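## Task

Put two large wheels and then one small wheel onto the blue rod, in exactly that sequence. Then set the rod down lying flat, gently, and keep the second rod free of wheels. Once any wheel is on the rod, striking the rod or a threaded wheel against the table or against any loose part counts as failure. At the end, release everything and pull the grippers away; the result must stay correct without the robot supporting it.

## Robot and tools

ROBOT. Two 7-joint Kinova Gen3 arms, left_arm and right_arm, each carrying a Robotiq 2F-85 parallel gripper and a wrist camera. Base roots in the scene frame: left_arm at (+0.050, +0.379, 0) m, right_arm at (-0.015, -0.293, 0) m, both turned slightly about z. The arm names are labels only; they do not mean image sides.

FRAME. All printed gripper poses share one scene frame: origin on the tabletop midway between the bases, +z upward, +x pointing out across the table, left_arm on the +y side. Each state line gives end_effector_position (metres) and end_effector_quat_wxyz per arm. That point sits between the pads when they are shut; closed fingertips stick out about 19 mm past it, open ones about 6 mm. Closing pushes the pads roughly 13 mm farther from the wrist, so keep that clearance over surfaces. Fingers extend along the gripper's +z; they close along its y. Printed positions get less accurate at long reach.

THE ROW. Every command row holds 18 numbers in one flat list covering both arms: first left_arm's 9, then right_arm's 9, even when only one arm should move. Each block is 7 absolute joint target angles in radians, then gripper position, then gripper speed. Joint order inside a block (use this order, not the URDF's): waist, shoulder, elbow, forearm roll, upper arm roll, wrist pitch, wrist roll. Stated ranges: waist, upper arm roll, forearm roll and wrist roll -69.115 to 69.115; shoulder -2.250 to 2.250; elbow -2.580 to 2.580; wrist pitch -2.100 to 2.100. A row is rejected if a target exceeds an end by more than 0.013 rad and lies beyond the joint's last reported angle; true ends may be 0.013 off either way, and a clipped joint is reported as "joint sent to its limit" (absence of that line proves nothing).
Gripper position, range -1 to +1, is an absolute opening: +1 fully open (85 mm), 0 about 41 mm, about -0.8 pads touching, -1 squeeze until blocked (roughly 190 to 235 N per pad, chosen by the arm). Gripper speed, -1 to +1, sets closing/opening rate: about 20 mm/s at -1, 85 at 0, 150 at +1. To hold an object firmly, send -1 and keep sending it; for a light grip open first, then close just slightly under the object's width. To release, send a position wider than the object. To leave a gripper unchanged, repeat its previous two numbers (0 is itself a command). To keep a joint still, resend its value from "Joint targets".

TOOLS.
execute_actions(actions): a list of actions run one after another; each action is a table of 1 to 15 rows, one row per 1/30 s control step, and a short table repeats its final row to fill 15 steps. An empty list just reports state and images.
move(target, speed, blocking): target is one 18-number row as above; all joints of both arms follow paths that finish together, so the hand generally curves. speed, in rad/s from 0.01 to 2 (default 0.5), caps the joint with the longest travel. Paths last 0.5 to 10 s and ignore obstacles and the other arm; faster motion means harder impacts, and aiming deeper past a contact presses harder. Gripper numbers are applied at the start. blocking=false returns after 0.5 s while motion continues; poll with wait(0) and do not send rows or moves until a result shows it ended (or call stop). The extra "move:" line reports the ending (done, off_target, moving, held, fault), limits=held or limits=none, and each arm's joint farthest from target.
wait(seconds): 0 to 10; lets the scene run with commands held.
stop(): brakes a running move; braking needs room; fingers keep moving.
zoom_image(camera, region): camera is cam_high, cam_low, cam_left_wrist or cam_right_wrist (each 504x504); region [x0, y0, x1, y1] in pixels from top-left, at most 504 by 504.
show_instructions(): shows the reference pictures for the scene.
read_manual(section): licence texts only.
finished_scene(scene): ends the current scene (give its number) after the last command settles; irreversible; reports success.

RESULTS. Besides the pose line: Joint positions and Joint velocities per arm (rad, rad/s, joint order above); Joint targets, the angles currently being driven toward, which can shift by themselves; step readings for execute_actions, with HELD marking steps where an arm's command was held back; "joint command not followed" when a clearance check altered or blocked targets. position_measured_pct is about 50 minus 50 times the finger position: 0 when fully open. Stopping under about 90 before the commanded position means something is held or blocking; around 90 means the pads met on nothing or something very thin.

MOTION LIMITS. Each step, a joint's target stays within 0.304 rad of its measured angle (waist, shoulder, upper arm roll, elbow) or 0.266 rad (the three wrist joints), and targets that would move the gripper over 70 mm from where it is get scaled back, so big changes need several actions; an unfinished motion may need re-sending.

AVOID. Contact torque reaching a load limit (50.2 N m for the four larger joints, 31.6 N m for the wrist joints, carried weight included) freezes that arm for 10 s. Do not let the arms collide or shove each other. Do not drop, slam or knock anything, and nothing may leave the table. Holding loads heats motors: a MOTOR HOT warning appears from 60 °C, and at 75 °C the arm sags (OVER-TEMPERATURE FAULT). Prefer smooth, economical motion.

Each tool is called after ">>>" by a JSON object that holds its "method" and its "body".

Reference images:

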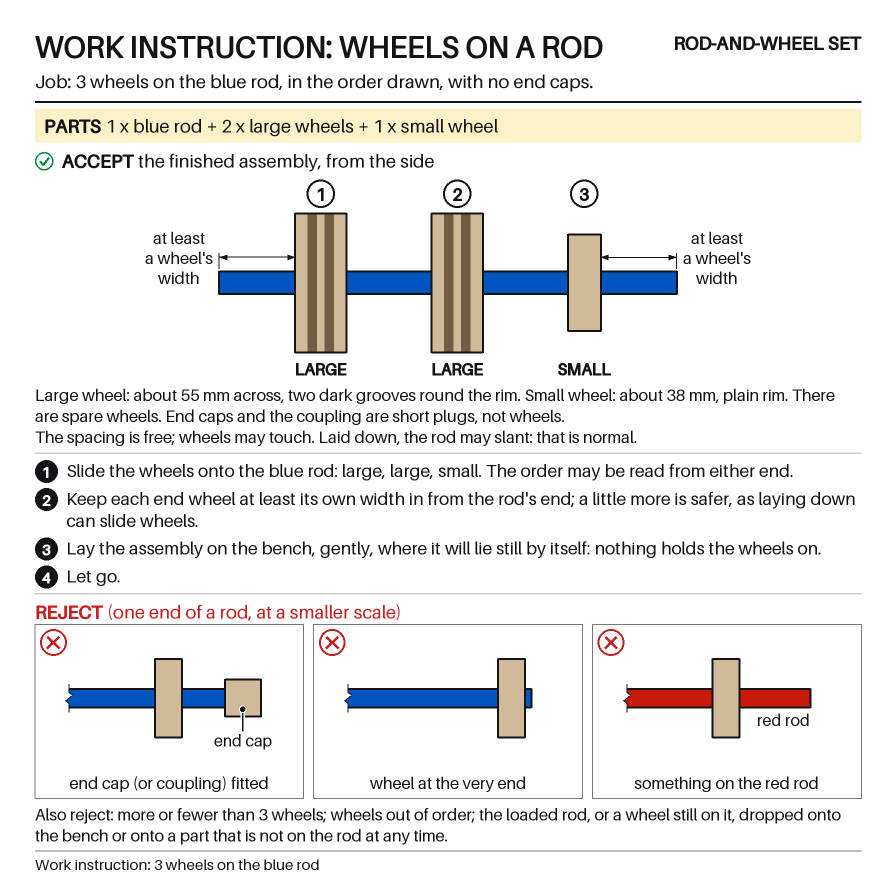

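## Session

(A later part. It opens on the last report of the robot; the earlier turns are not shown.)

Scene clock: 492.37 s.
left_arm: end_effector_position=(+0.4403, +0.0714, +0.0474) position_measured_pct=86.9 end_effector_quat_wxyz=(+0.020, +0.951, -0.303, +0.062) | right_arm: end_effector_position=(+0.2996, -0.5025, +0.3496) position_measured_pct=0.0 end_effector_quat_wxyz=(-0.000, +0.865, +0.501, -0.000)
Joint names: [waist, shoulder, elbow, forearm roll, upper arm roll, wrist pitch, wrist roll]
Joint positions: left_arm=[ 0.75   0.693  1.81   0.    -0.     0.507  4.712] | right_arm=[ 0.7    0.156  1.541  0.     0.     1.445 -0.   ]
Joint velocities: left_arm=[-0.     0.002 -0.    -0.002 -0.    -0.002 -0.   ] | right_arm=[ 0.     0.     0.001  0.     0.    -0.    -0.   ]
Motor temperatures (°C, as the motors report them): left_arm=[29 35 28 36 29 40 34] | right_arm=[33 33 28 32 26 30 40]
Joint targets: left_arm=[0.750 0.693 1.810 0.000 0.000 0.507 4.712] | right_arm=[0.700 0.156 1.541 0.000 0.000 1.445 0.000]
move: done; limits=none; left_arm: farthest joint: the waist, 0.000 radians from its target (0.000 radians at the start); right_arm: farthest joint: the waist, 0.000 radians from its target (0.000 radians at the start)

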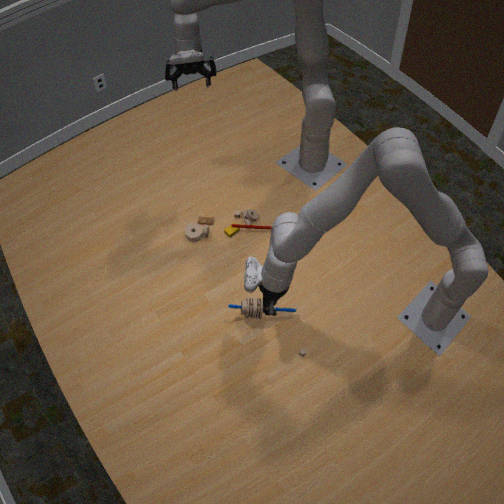

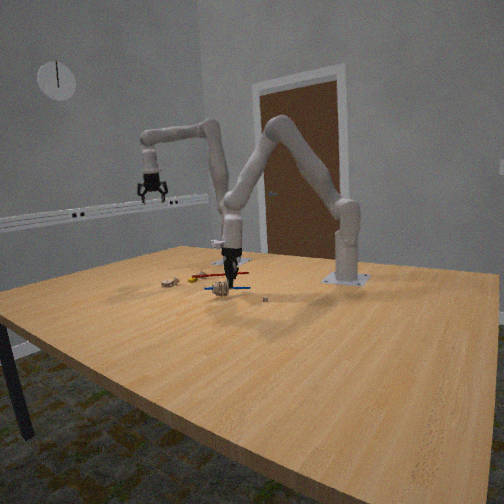

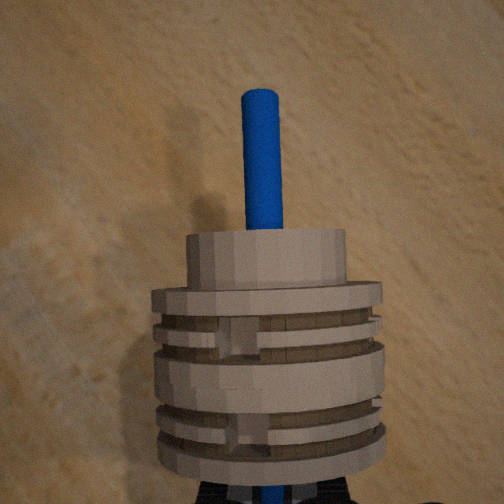

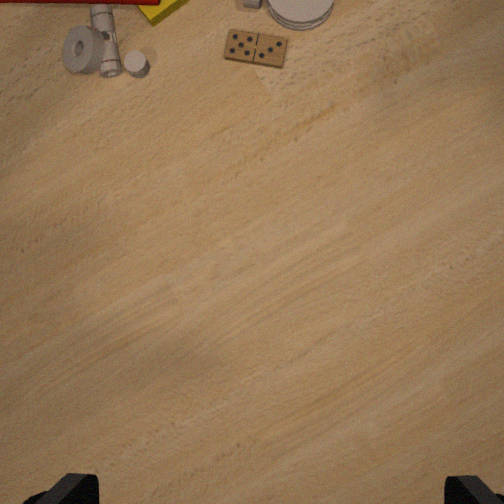

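>>> {"method": "move", "body": {"target": [0.75,0.6927,1.8102,0,0,0.5371,4.712,-1,0, 0.7,0.156,1.541,0,0,1.445,0,1,0], "speed": 0.03}}

>>> {"method": "move", "body": {"target": [0.75,0.6976,1.8117,0,0,0.5307,4.712,-1,0, 0.7,0.156,1.541,0,0,1.445,0,1,0], "speed": 0.01}}

>>> {"method": "zoom_image", "body": {"camera": "cam_low", "region": [190,260,260,310]}}

Scene clock: 498.37 s.
left_arm: end_effector_position=(+0.4327, +0.0768, +0.0462) position_measured_pct=86.9 end_effector_quat_wxyz=(+0.015, +0.951, -0.304, +0.048) | right_arm: end_effector_position=(+0.2996, -0.5025, +0.3496) position_measured_pct=0.0 end_effector_quat_wxyz=(-0.000, +0.865, +0.501, -0.000)
Joint names: [waist, shoulder, elbow, forearm roll, upper arm roll, wrist pitch, wrist roll]
Joint positions: left_arm=[ 0.75   0.693  1.81   0.    -0.     0.537  4.712] | right_arm=[ 0.7    0.156  1.541  0.     0.     1.445 -0.   ]
Joint velocities: left_arm=[ 0.     0.    -0.001 -0.001 -0.    -0.     0.   ] | right_arm=[ 0.     0.     0.002 -0.     0.     0.     0.   ]
Motor temperatures (°C, as the motors report them): left_arm=[29 35 28 36 29 40 34] | right_arm=[33 33 28 32 26 30 40]
Joint targets: left_arm=[0.750 0.693 1.810 0.000 0.000 0.537 4.712] | right_arm=[0.700 0.156 1.541 0.000 0.000 1.445 0.000]
move: done; limits=none; left_arm: farthest joint: the waist, 0.000 radians from its target (0.000 radians at the start); right_arm: farthest joint: the waist, 0.000 radians from its target (0.000 radians at the start)

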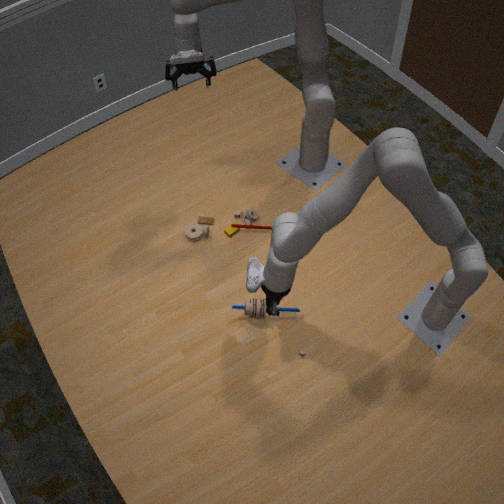

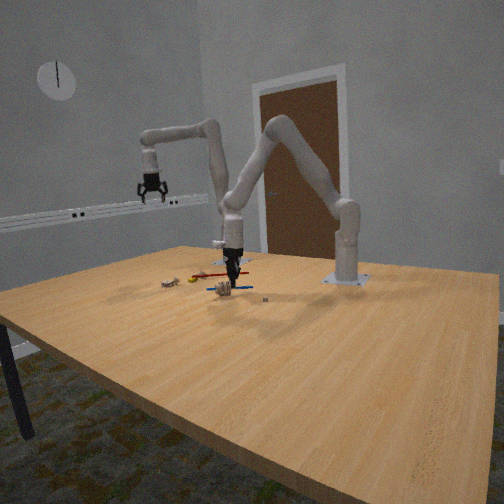

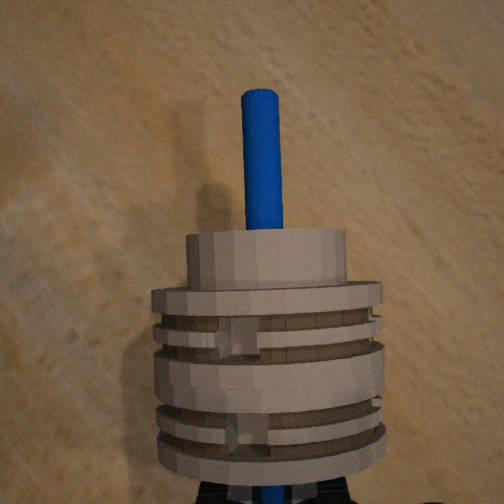

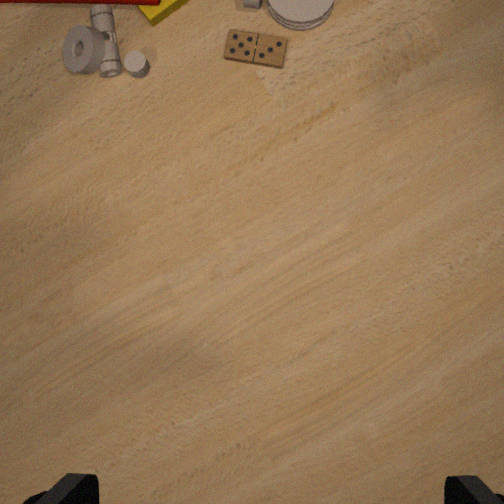

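Scene clock: 499.23 s.
left_arm: end_effector_position=(+0.4328, +0.0767, +0.0439) position_measured_pct=86.9 end_effector_quat_wxyz=(+0.015, +0.951, -0.304, +0.048) | right_arm: end_effector_position=(+0.2996, -0.5025, +0.3496) position_measured_pct=0.0 end_effector_quat_wxyz=(-0.000, +0.865, +0.501, -0.000)
Joint names: [waist, shoulder, elbow, forearm roll, upper arm roll, wrist pitch, wrist roll]
Joint positions: left_arm=[ 0.75   0.698  1.812 -0.    -0.     0.531  4.712] | right_arm=[ 0.7    0.156  1.541  0.     0.     1.445 -0.   ]
Joint velocities: left_arm=[-0.001 -0.    -0.     0.002  0.     0.     0.   ] | right_arm=[-0.    -0.     0.    -0.001 -0.    -0.    -0.   ]
Motor temperatures (°C, as the motors report them): left_arm=[29 35 28 36 29 40 34] | right_arm=[33 33 28 32 26 30 40]
Joint targets: left_arm=[0.750 0.698 1.812 0.000 0.000 0.531 4.712] | right_arm=[0.700 0.156 1.541 0.000 0.000 1.445 0.000]
move: done; limits=none; left_arm: farthest joint: the waist, 0.000 radians from its target (0.000 radians at the start); right_arm: farthest joint: the waist, 0.000 radians from its target (0.000 radians at the start)

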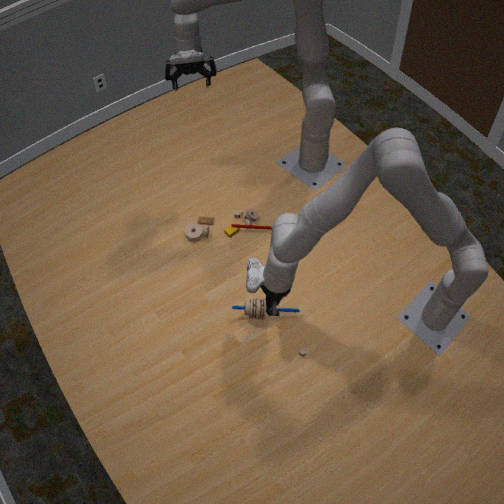

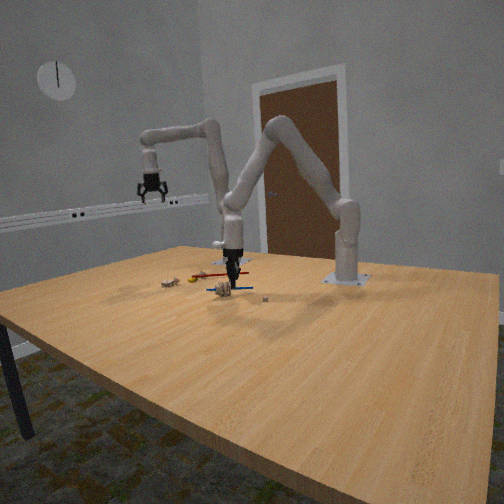

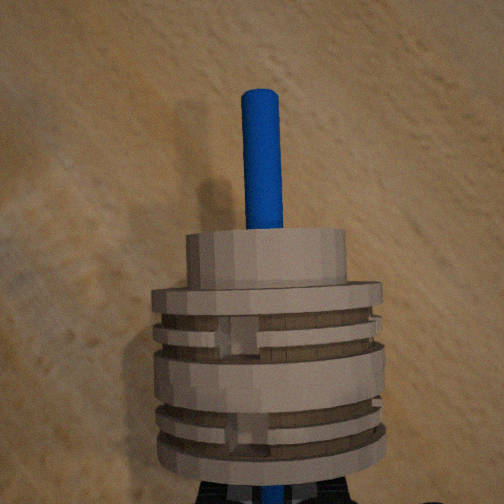

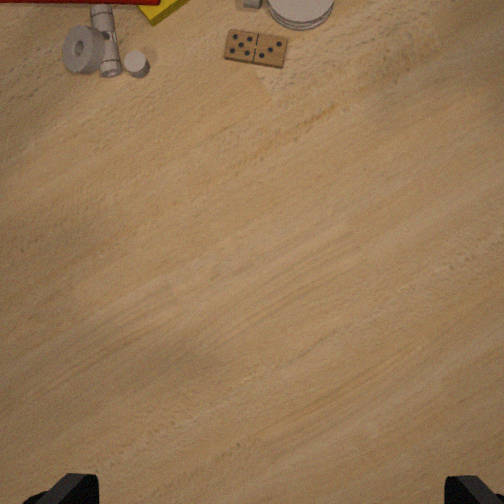

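Region (190, 260, 260, 310) of cam_low's 504x504 image, scaled by 7.200, with more detail than that image has; it fills the top 360 rows of this view, and the rest is white.

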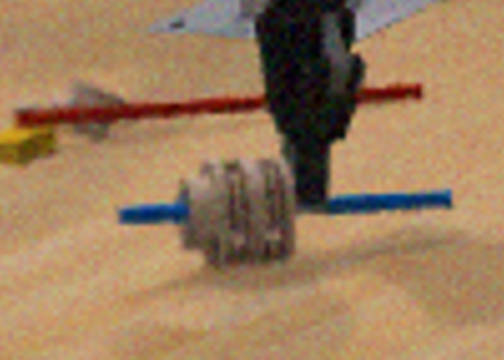

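>>> {"method": "move", "body": {"target": [0.75,0.7025,1.8132,0,0,0.5243,4.712,-1,0, 0.7,0.156,1.541,0,0,1.445,0,1,0], "speed": 0.01}}

>>> {"method": "zoom_image", "body": {"camera": "cam_left_wrist", "region": [130,200,410,504]}}

Scene clock: 502.00 s.
left_arm: end_effector_position=(+0.4329, +0.0766, +0.0416) position_measured_pct=86.9 end_effector_quat_wxyz=(+0.015, +0.951, -0.304, +0.048) | right_arm: end_effector_position=(+0.2996, -0.5025, +0.3496) position_measured_pct=0.0 end_effector_quat_wxyz=(-0.000, +0.865, +0.501, -0.000)
Joint names: [waist, shoulder, elbow, forearm roll, upper arm roll, wrist pitch, wrist roll]
Joint positions: left_arm=[0.75  0.702 1.813 0.    0.    0.524 4.712] | right_arm=[ 0.7    0.156  1.541  0.     0.     1.445 -0.   ]
Joint velocities: left_arm=[-0.     0.     0.001 -0.001 -0.    -0.    -0.   ] | right_arm=[ 0.  0.  0. -0.  0.  0.  0.]
Motor temperatures (°C, as the motors report them): left_arm=[29 35 28 36 29 40 34] | right_arm=[33 33 28 32 26 30 40]
Joint targets: left_arm=[0.750 0.703 1.813 0.000 0.000 0.524 4.712] | right_arm=[0.700 0.156 1.541 0.000 0.000 1.445 0.000]
move: done; limits=none; left_arm: farthest joint: the waist, 0.000 radians from its target (0.000 radians at the start); right_arm: farthest joint: the waist, 0.000 radians from its target (0.000 radians at the start)

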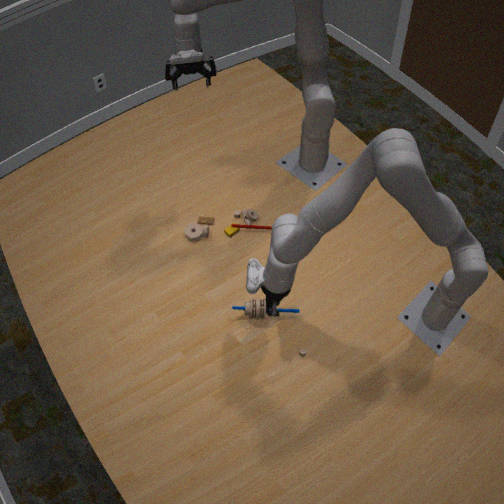

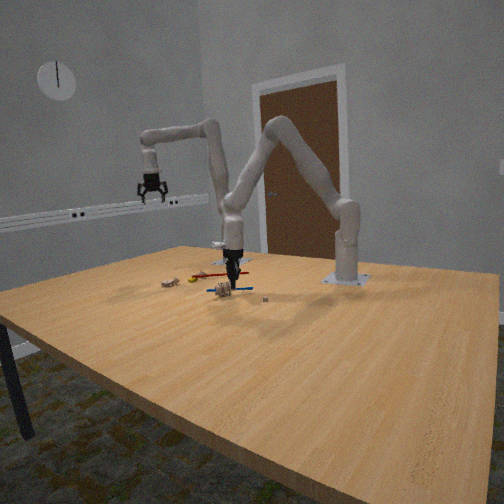

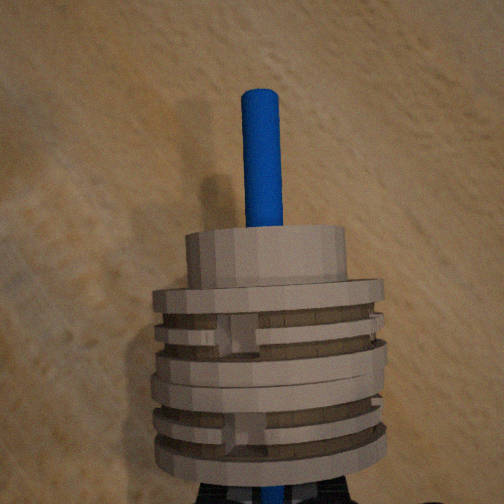

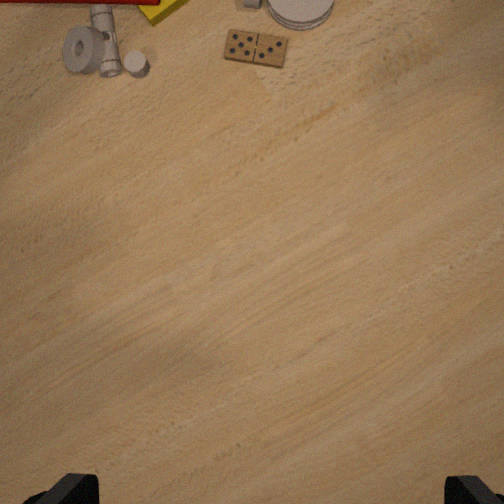

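Region (130, 200, 410, 504) of cam_left_wrist's 504x504 image, scaled by 1.658; it fills the left 464 columns of this view, and the rest is white.

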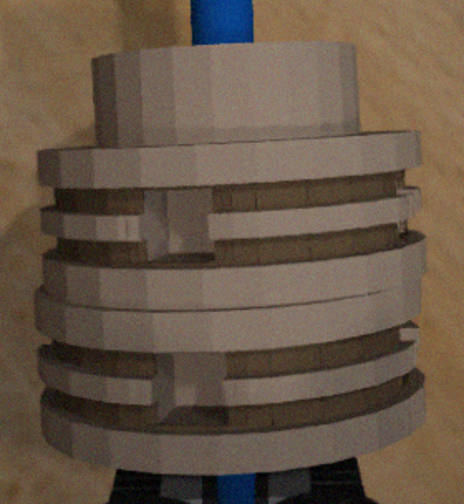

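>>> {"method": "move", "body": {"target": [0.75,0.7066,1.8145,0,0,0.5189,4.712,-1,0, 0.7,0.156,1.541,0,0,1.445,0,1,0], "speed": 0.01}}

>>> {"method": "zoom_image", "body": {"camera": "cam_left_wrist", "region": [130,200,410,504]}}

Scene clock: 505.20 s.
left_arm: end_effector_position=(+0.4340, +0.0758, +0.0412) position_measured_pct=86.9 end_effector_quat_wxyz=(+0.016, +0.951, -0.304, +0.051) | right_arm: end_effector_position=(+0.2996, -0.5025, +0.3496) position_measured_pct=0.0 end_effector_quat_wxyz=(-0.000, +0.865, +0.501, -0.000)
Joint names: [waist, shoulder, elbow, forearm roll, upper arm roll, wrist pitch, wrist roll]
Joint positions: left_arm=[0.75  0.703 1.813 0.    0.    0.519 4.712] | right_arm=[0.7   0.156 1.541 0.    0.    1.445 0.   ]
Joint velocities: left_arm=[-0.    -0.001  0.    -0.001 -0.     0.    -0.   ] | right_arm=[-0.    -0.    -0.001  0.    -0.    -0.    -0.   ]
Motor temperatures (°C, as the motors report them): left_arm=[29 35 28 36 29 40 34] | right_arm=[33 33 28 32 26 30 40]
Joint targets: left_arm=[0.750 0.707 1.815 0.000 0.000 0.519 4.712] | right_arm=[0.700 0.156 1.541 0.000 0.000 1.445 0.000]
move: done; limits=none; left_arm: farthest joint: the shoulder, 0.003 radians from its target (0.004 radians at the start); right_arm: farthest joint: the waist, 0.000 radians from its target (0.000 radians at the start)

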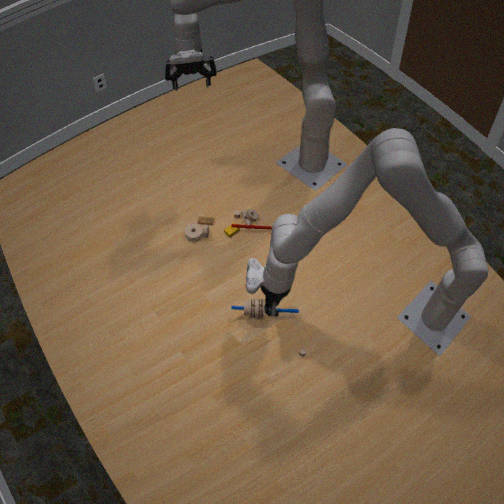

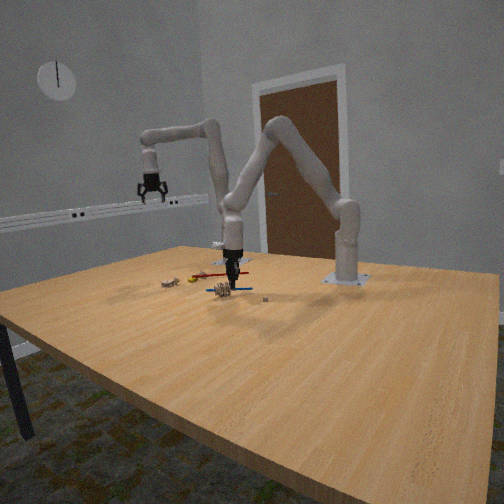

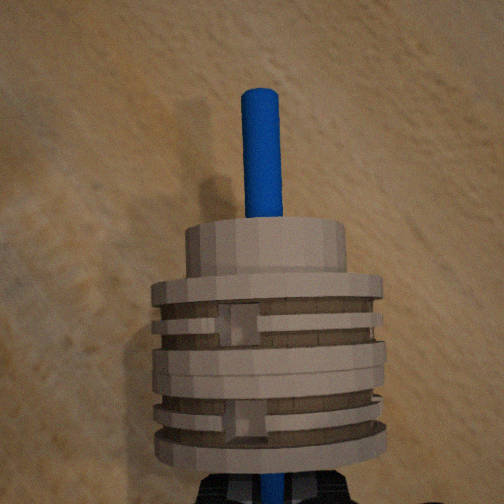

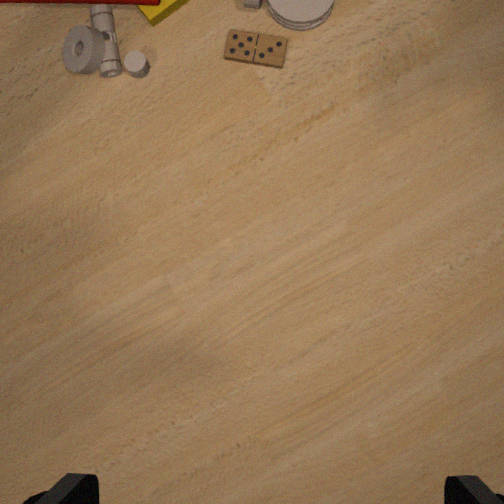

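Region (130, 200, 410, 504) of cam_left_wrist's 504x504 image, scaled by 1.658; it fills the left 464 columns of this view, and the rest is white.

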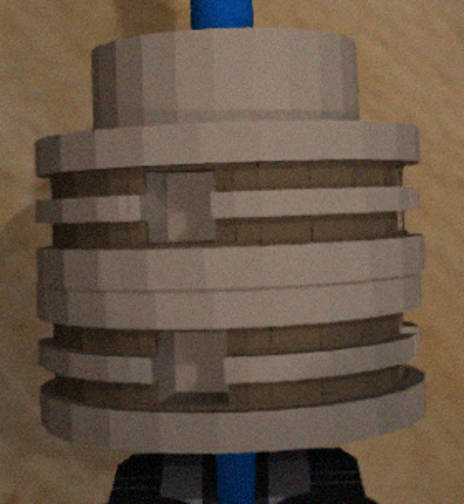

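>>> {"method": "move", "body": {"target": [0.75,0.7030,1.8134,0,0,0.5225,4.712,-1,0, 0.7,0.156,1.541,0,0,1.445,0,1,0], "speed": 0.01}}

>>> {"method": "move", "body": {"target": [0.75,0.7030,1.8134,0,0,0.5225,4.712,0.2,-0.8, 0.7,0.156,1.541,0,0,1.445,0,1,0], "speed": 0.01}}

>>> {"method": "wait", "body": {"seconds": 1.5}}

Scene clock: 508.00 s.
left_arm: end_effector_position=(+0.4334, +0.0763, +0.0416) position_measured_pct=86.9 end_effector_quat_wxyz=(+0.016, +0.951, -0.304, +0.049) | right_arm: end_effector_position=(+0.2996, -0.5025, +0.3496) position_measured_pct=0.0 end_effector_quat_wxyz=(-0.000, +0.865, +0.501, -0.000)
Joint names: [waist, shoulder, elbow, forearm roll, upper arm roll, wrist pitch, wrist roll]
Joint positions: left_arm=[ 0.75   0.703  1.813 -0.    -0.     0.522  4.712] | right_arm=[ 0.7    0.156  1.541  0.     0.     1.445 -0.   ]
Joint velocities: left_arm=[-0.001 -0.     0.     0.     0.     0.     0.   ] | right_arm=[-0.     0.     0.001 -0.     0.     0.    -0.   ]
Motor temperatures (°C, as the motors report them): left_arm=[29 35 28 36 29 40 34] | right_arm=[33 33 28 32 26 30 40]
Joint targets: left_arm=[0.750 0.703 1.813 0.000 0.000 0.522 4.712] | right_arm=[0.700 0.156 1.541 0.000 0.000 1.445 0.000]
move: done; limits=none; left_arm: farthest joint: the waist, 0.000 radians from its target (0.000 radians at the start); right_arm: farthest joint: the waist, 0.000 radians from its target (0.000 radians at the start)

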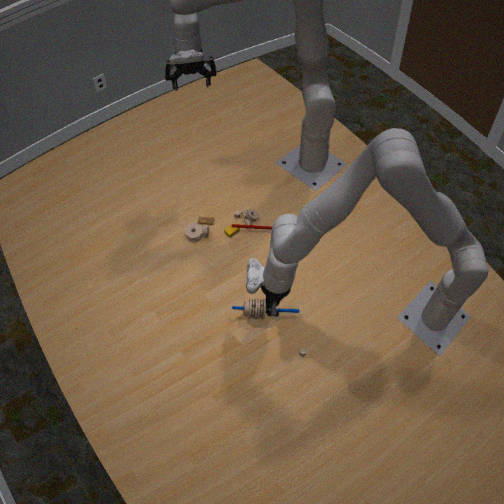

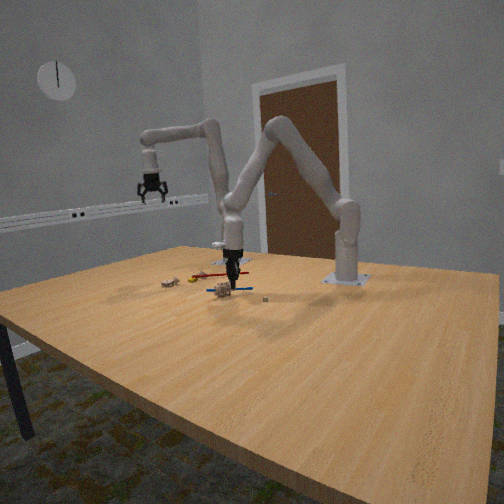

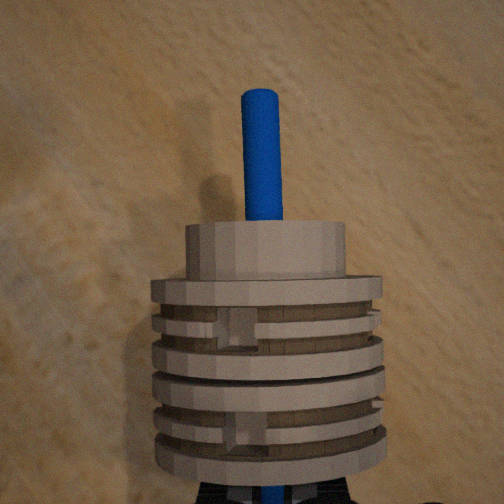

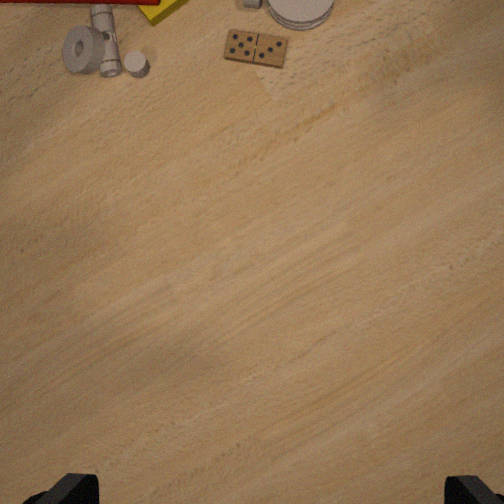

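Scene clock: 509.67 s.
left_arm: end_effector_position=(+0.4331, +0.0765, +0.0413) position_measured_pct=40.1 end_effector_quat_wxyz=(+0.016, +0.951, -0.304, +0.049) | right_arm: end_effector_position=(+0.2996, -0.5025, +0.3496) position_measured_pct=0.0 end_effector_quat_wxyz=(-0.000, +0.865, +0.501, -0.000)
Joint names: [waist, shoulder, elbow, forearm roll, upper arm roll, wrist pitch, wrist roll]
Joint positions: left_arm=[0.75  0.703 1.813 0.    0.    0.522 4.712] | right_arm=[ 0.7    0.156  1.541  0.     0.     1.445 -0.   ]
Joint velocities: left_arm=[-0.001 -0.     0.     0.    -0.     0.     0.   ] | right_arm=[-0.  0. -0.  0. -0. -0. -0.]
Motor temperatures (°C, as the motors report them): left_arm=[29 35 28 36 29 40 34] | right_arm=[33 33 28 32 26 30 40]
Joint targets: left_arm=[0.750 0.703 1.813 0.000 0.000 0.522 4.712] | right_arm=[0.700 0.156 1.541 0.000 0.000 1.445 0.000]
move: done; limits=none; left_arm: farthest joint: the waist, 0.000 radians from its target (0.000 radians at the start); right_arm: farthest joint: the waist, 0.000 radians from its target (0.000 radians at the start)

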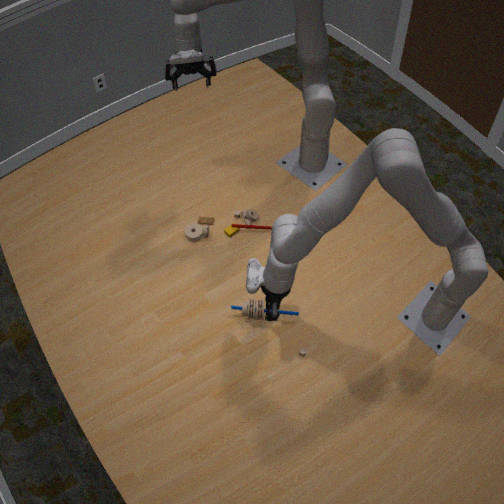

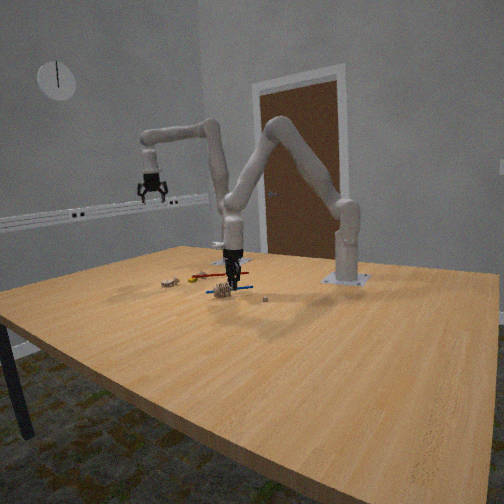

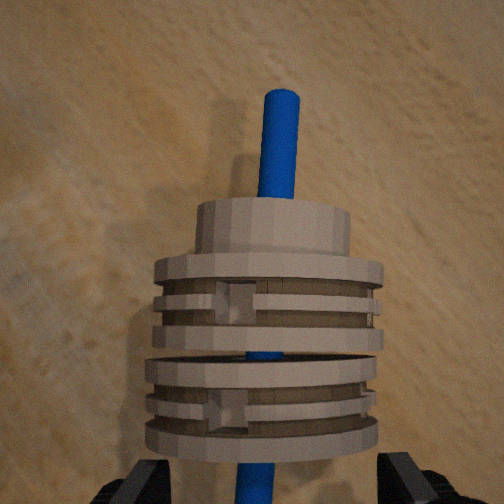

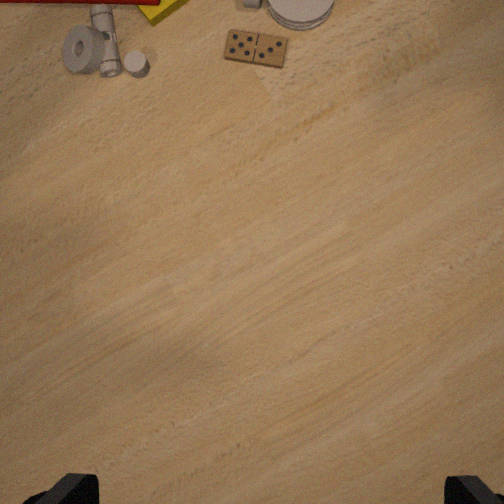

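Scene clock: 511.17 s.
left_arm: end_effector_position=(+0.4331, +0.0765, +0.0413) position_measured_pct=40.1 end_effector_quat_wxyz=(+0.016, +0.951, -0.304, +0.049) | right_arm: end_effector_position=(+0.2996, -0.5025, +0.3496) position_measured_pct=0.0 end_effector_quat_wxyz=(-0.000, +0.865, +0.501, -0.000)
Joint names: [waist, shoulder, elbow, forearm roll, upper arm roll, wrist pitch, wrist roll]
Joint positions: left_arm=[ 0.75   0.703  1.813 -0.     0.     0.522  4.712] | right_arm=[ 0.7    0.156  1.541  0.     0.     1.445 -0.   ]
Joint velocities: left_arm=[-0.001  0.002 -0.001 -0.    -0.     0.001  0.001] | right_arm=[-0.    -0.    -0.002  0.001 -0.     0.     0.   ]
Motor temperatures (°C, as the motors report them): left_arm=[29 35 28 36 29 40 34] | right_arm=[33 33 28 32 26 30 40]
Joint targets: left_arm=[0.750 0.703 1.813 0.000 0.000 0.522 4.712] | right_arm=[0.700 0.156 1.541 0.000 0.000 1.445 0.000]
wait: 1.50 s; at rest by 0.17 s

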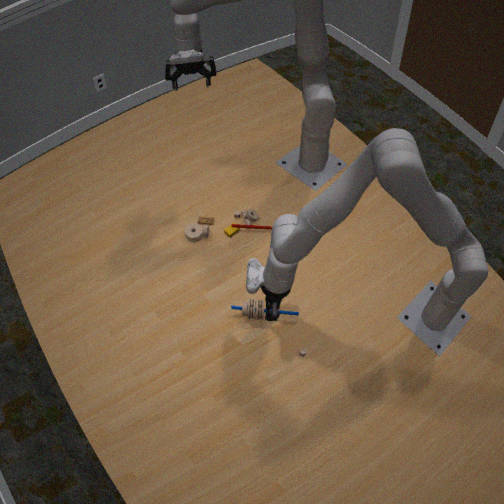

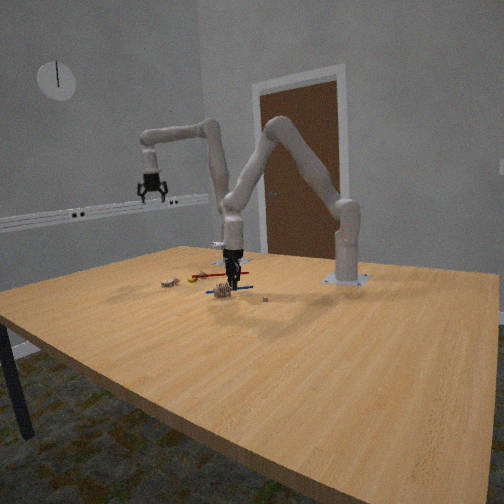

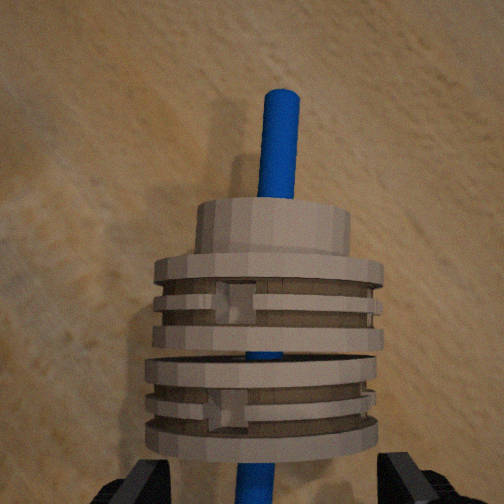

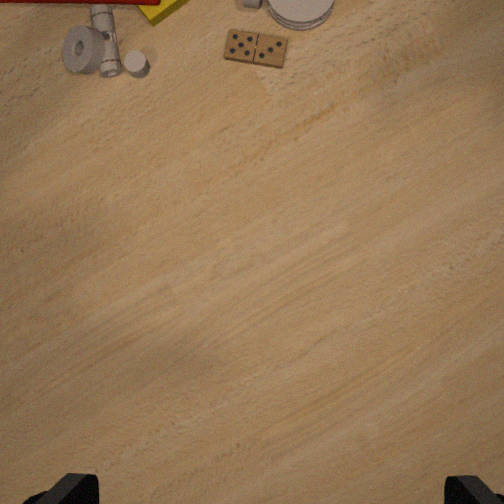

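>>> {"method": "move", "body": {"target": [0.75,0.52,1.775,0,0,0.745,4.712,0.6,0, 0.7,0.156,1.541,0,0,1.445,0,1,0], "speed": 0.3}}

>>> {"method": "move", "body": {"target": [-0.3,0.156,1.541,0,0,1.445,4.712,1,0, 0.7,0.156,1.541,0,0,1.445,0,1,0], "speed": 0.9}}

>>> {"method": "zoom_image", "body": {"camera": "cam_high", "region": [200,260,340,360]}}

Scene clock: 515.97 s.
left_arm: end_effector_position=(+0.4234, +0.0833, +0.1319) position_measured_pct=19.8 end_effector_quat_wxyz=(+0.015, +0.951, -0.304, +0.048) | right_arm: end_effector_position=(+0.2996, -0.5025, +0.3496) position_measured_pct=0.0 end_effector_quat_wxyz=(-0.000, +0.865, +0.501, -0.000)
Joint names: [waist, shoulder, elbow, forearm roll, upper arm roll, wrist pitch, wrist roll]
Joint positions: left_arm=[ 0.75   0.52   1.775 -0.     0.     0.745  4.712] | right_arm=[ 0.7    0.156  1.541 -0.    -0.     1.445  0.   ]
Joint velocities: left_arm=[-0.    -0.002 -0.     0.001 -0.    -0.001  0.   ] | right_arm=[ 0.     0.    -0.001  0.    -0.    -0.    -0.   ]
Motor temperatures (°C, as the motors report them): left_arm=[29 35 28 36 29 40 34] | right_arm=[33 33 28 32 26 30 40]
Joint targets: left_arm=[0.750 0.520 1.775 0.000 0.000 0.745 4.712] | right_arm=[0.700 0.156 1.541 0.000 0.000 1.445 0.000]
move: done; limits=none; left_arm: farthest joint: the waist, 0.000 radians from its target (0.000 radians at the start); right_arm: farthest joint: the waist, 0.000 radians from its target (0.000 radians at the start)

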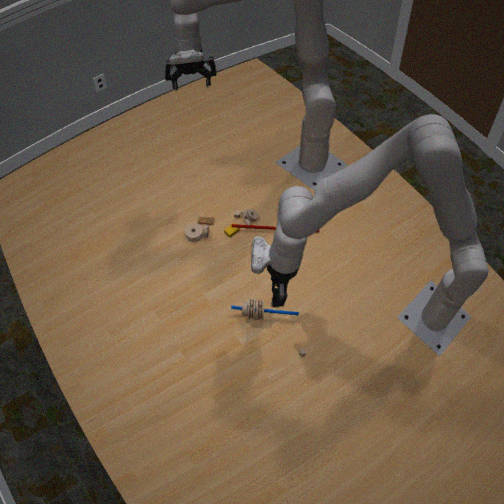

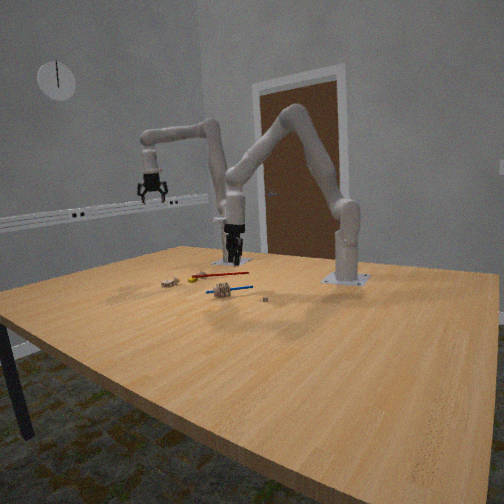

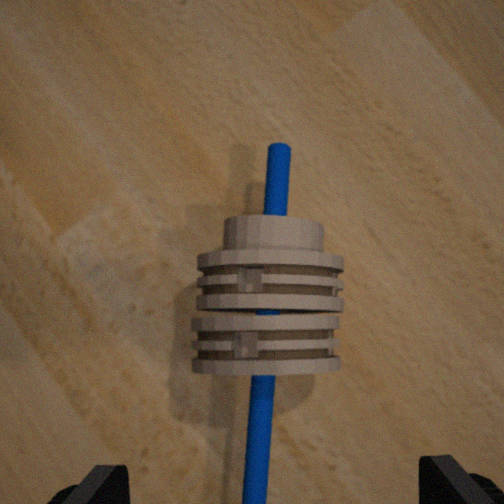

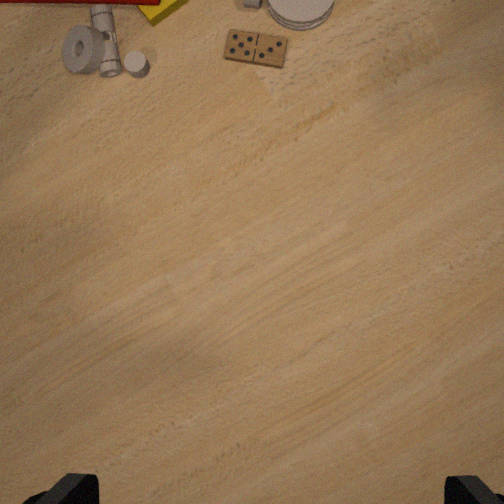

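Scene clock: 517.93 s.
left_arm: end_effector_position=(+0.4025, +0.5147, +0.3496) position_measured_pct=0.0 end_effector_quat_wxyz=(+0.000, +0.977, +0.214, -0.000) | right_arm: end_effector_position=(+0.2996, -0.5025, +0.3496) position_measured_pct=0.0 end_effector_quat_wxyz=(-0.000, +0.865, +0.501, -0.000)
Joint names: [waist, shoulder, elbow, forearm roll, upper arm roll, wrist pitch, wrist roll]
Joint positions: left_arm=[-0.3    0.156  1.541 -0.    -0.     1.445  4.712] | right_arm=[ 0.7    0.156  1.541  0.     0.     1.445 -0.   ]
Joint velocities: left_arm=[-0.003  0.     0.    -0.     0.     0.    -0.   ] | right_arm=[ 0.001  0.     0.001  0.    -0.    -0.     0.   ]
Motor temperatures (°C, as the motors report them): left_arm=[29 35 28 36 29 40 34] | right_arm=[33 33 28 32 26 30 40]
Joint targets: left_arm=[-0.300 0.156 1.541 0.000 0.000 1.445 4.712] | right_arm=[0.700 0.156 1.541 0.000 0.000 1.445 0.000]
move: done; limits=none; left_arm: farthest joint: the waist, 0.000 radians from its target (1.050 radians at the start); right_arm: farthest joint: the waist, 0.000 radians from its target (0.000 radians at the start)

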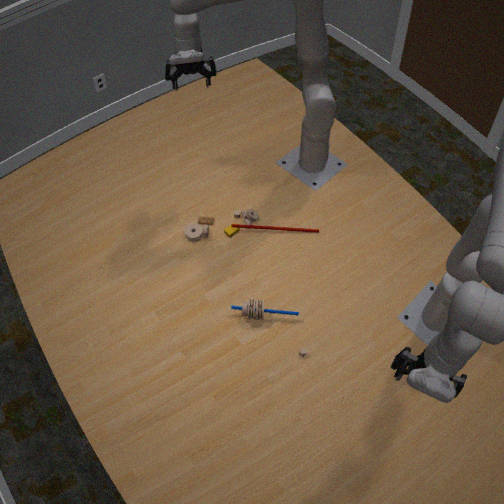

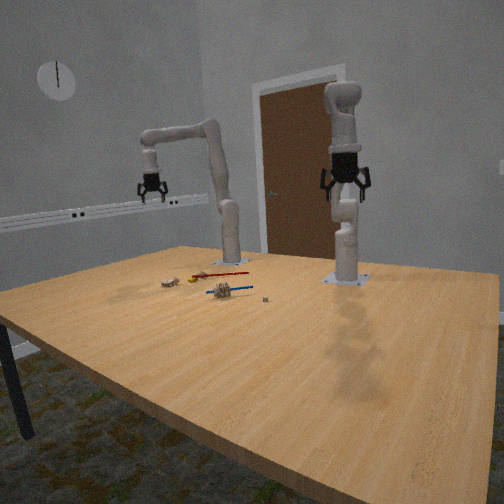

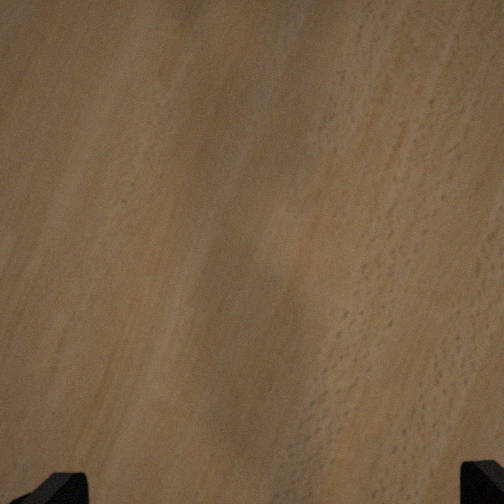

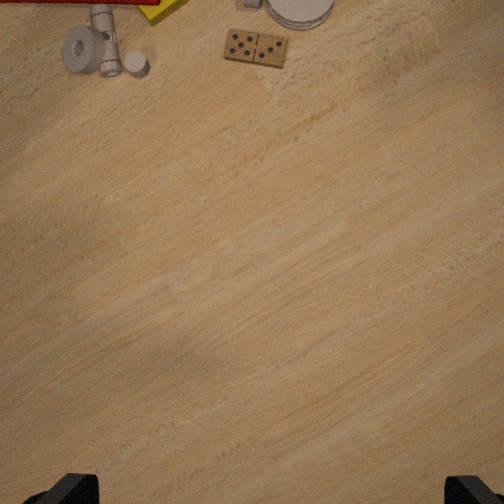

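Region (200, 260, 340, 360) of cam_high's 504x504 image, scaled by 3.600, with more detail than that image has; it fills the top 360 rows of this view, and the rest is white.

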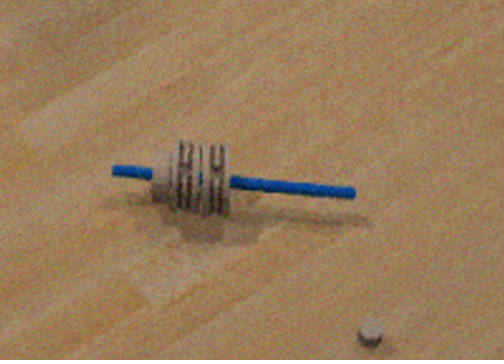

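>>> {"method": "finished_scene", "body": {"scene": 1}}

The scene is finished: the task was done.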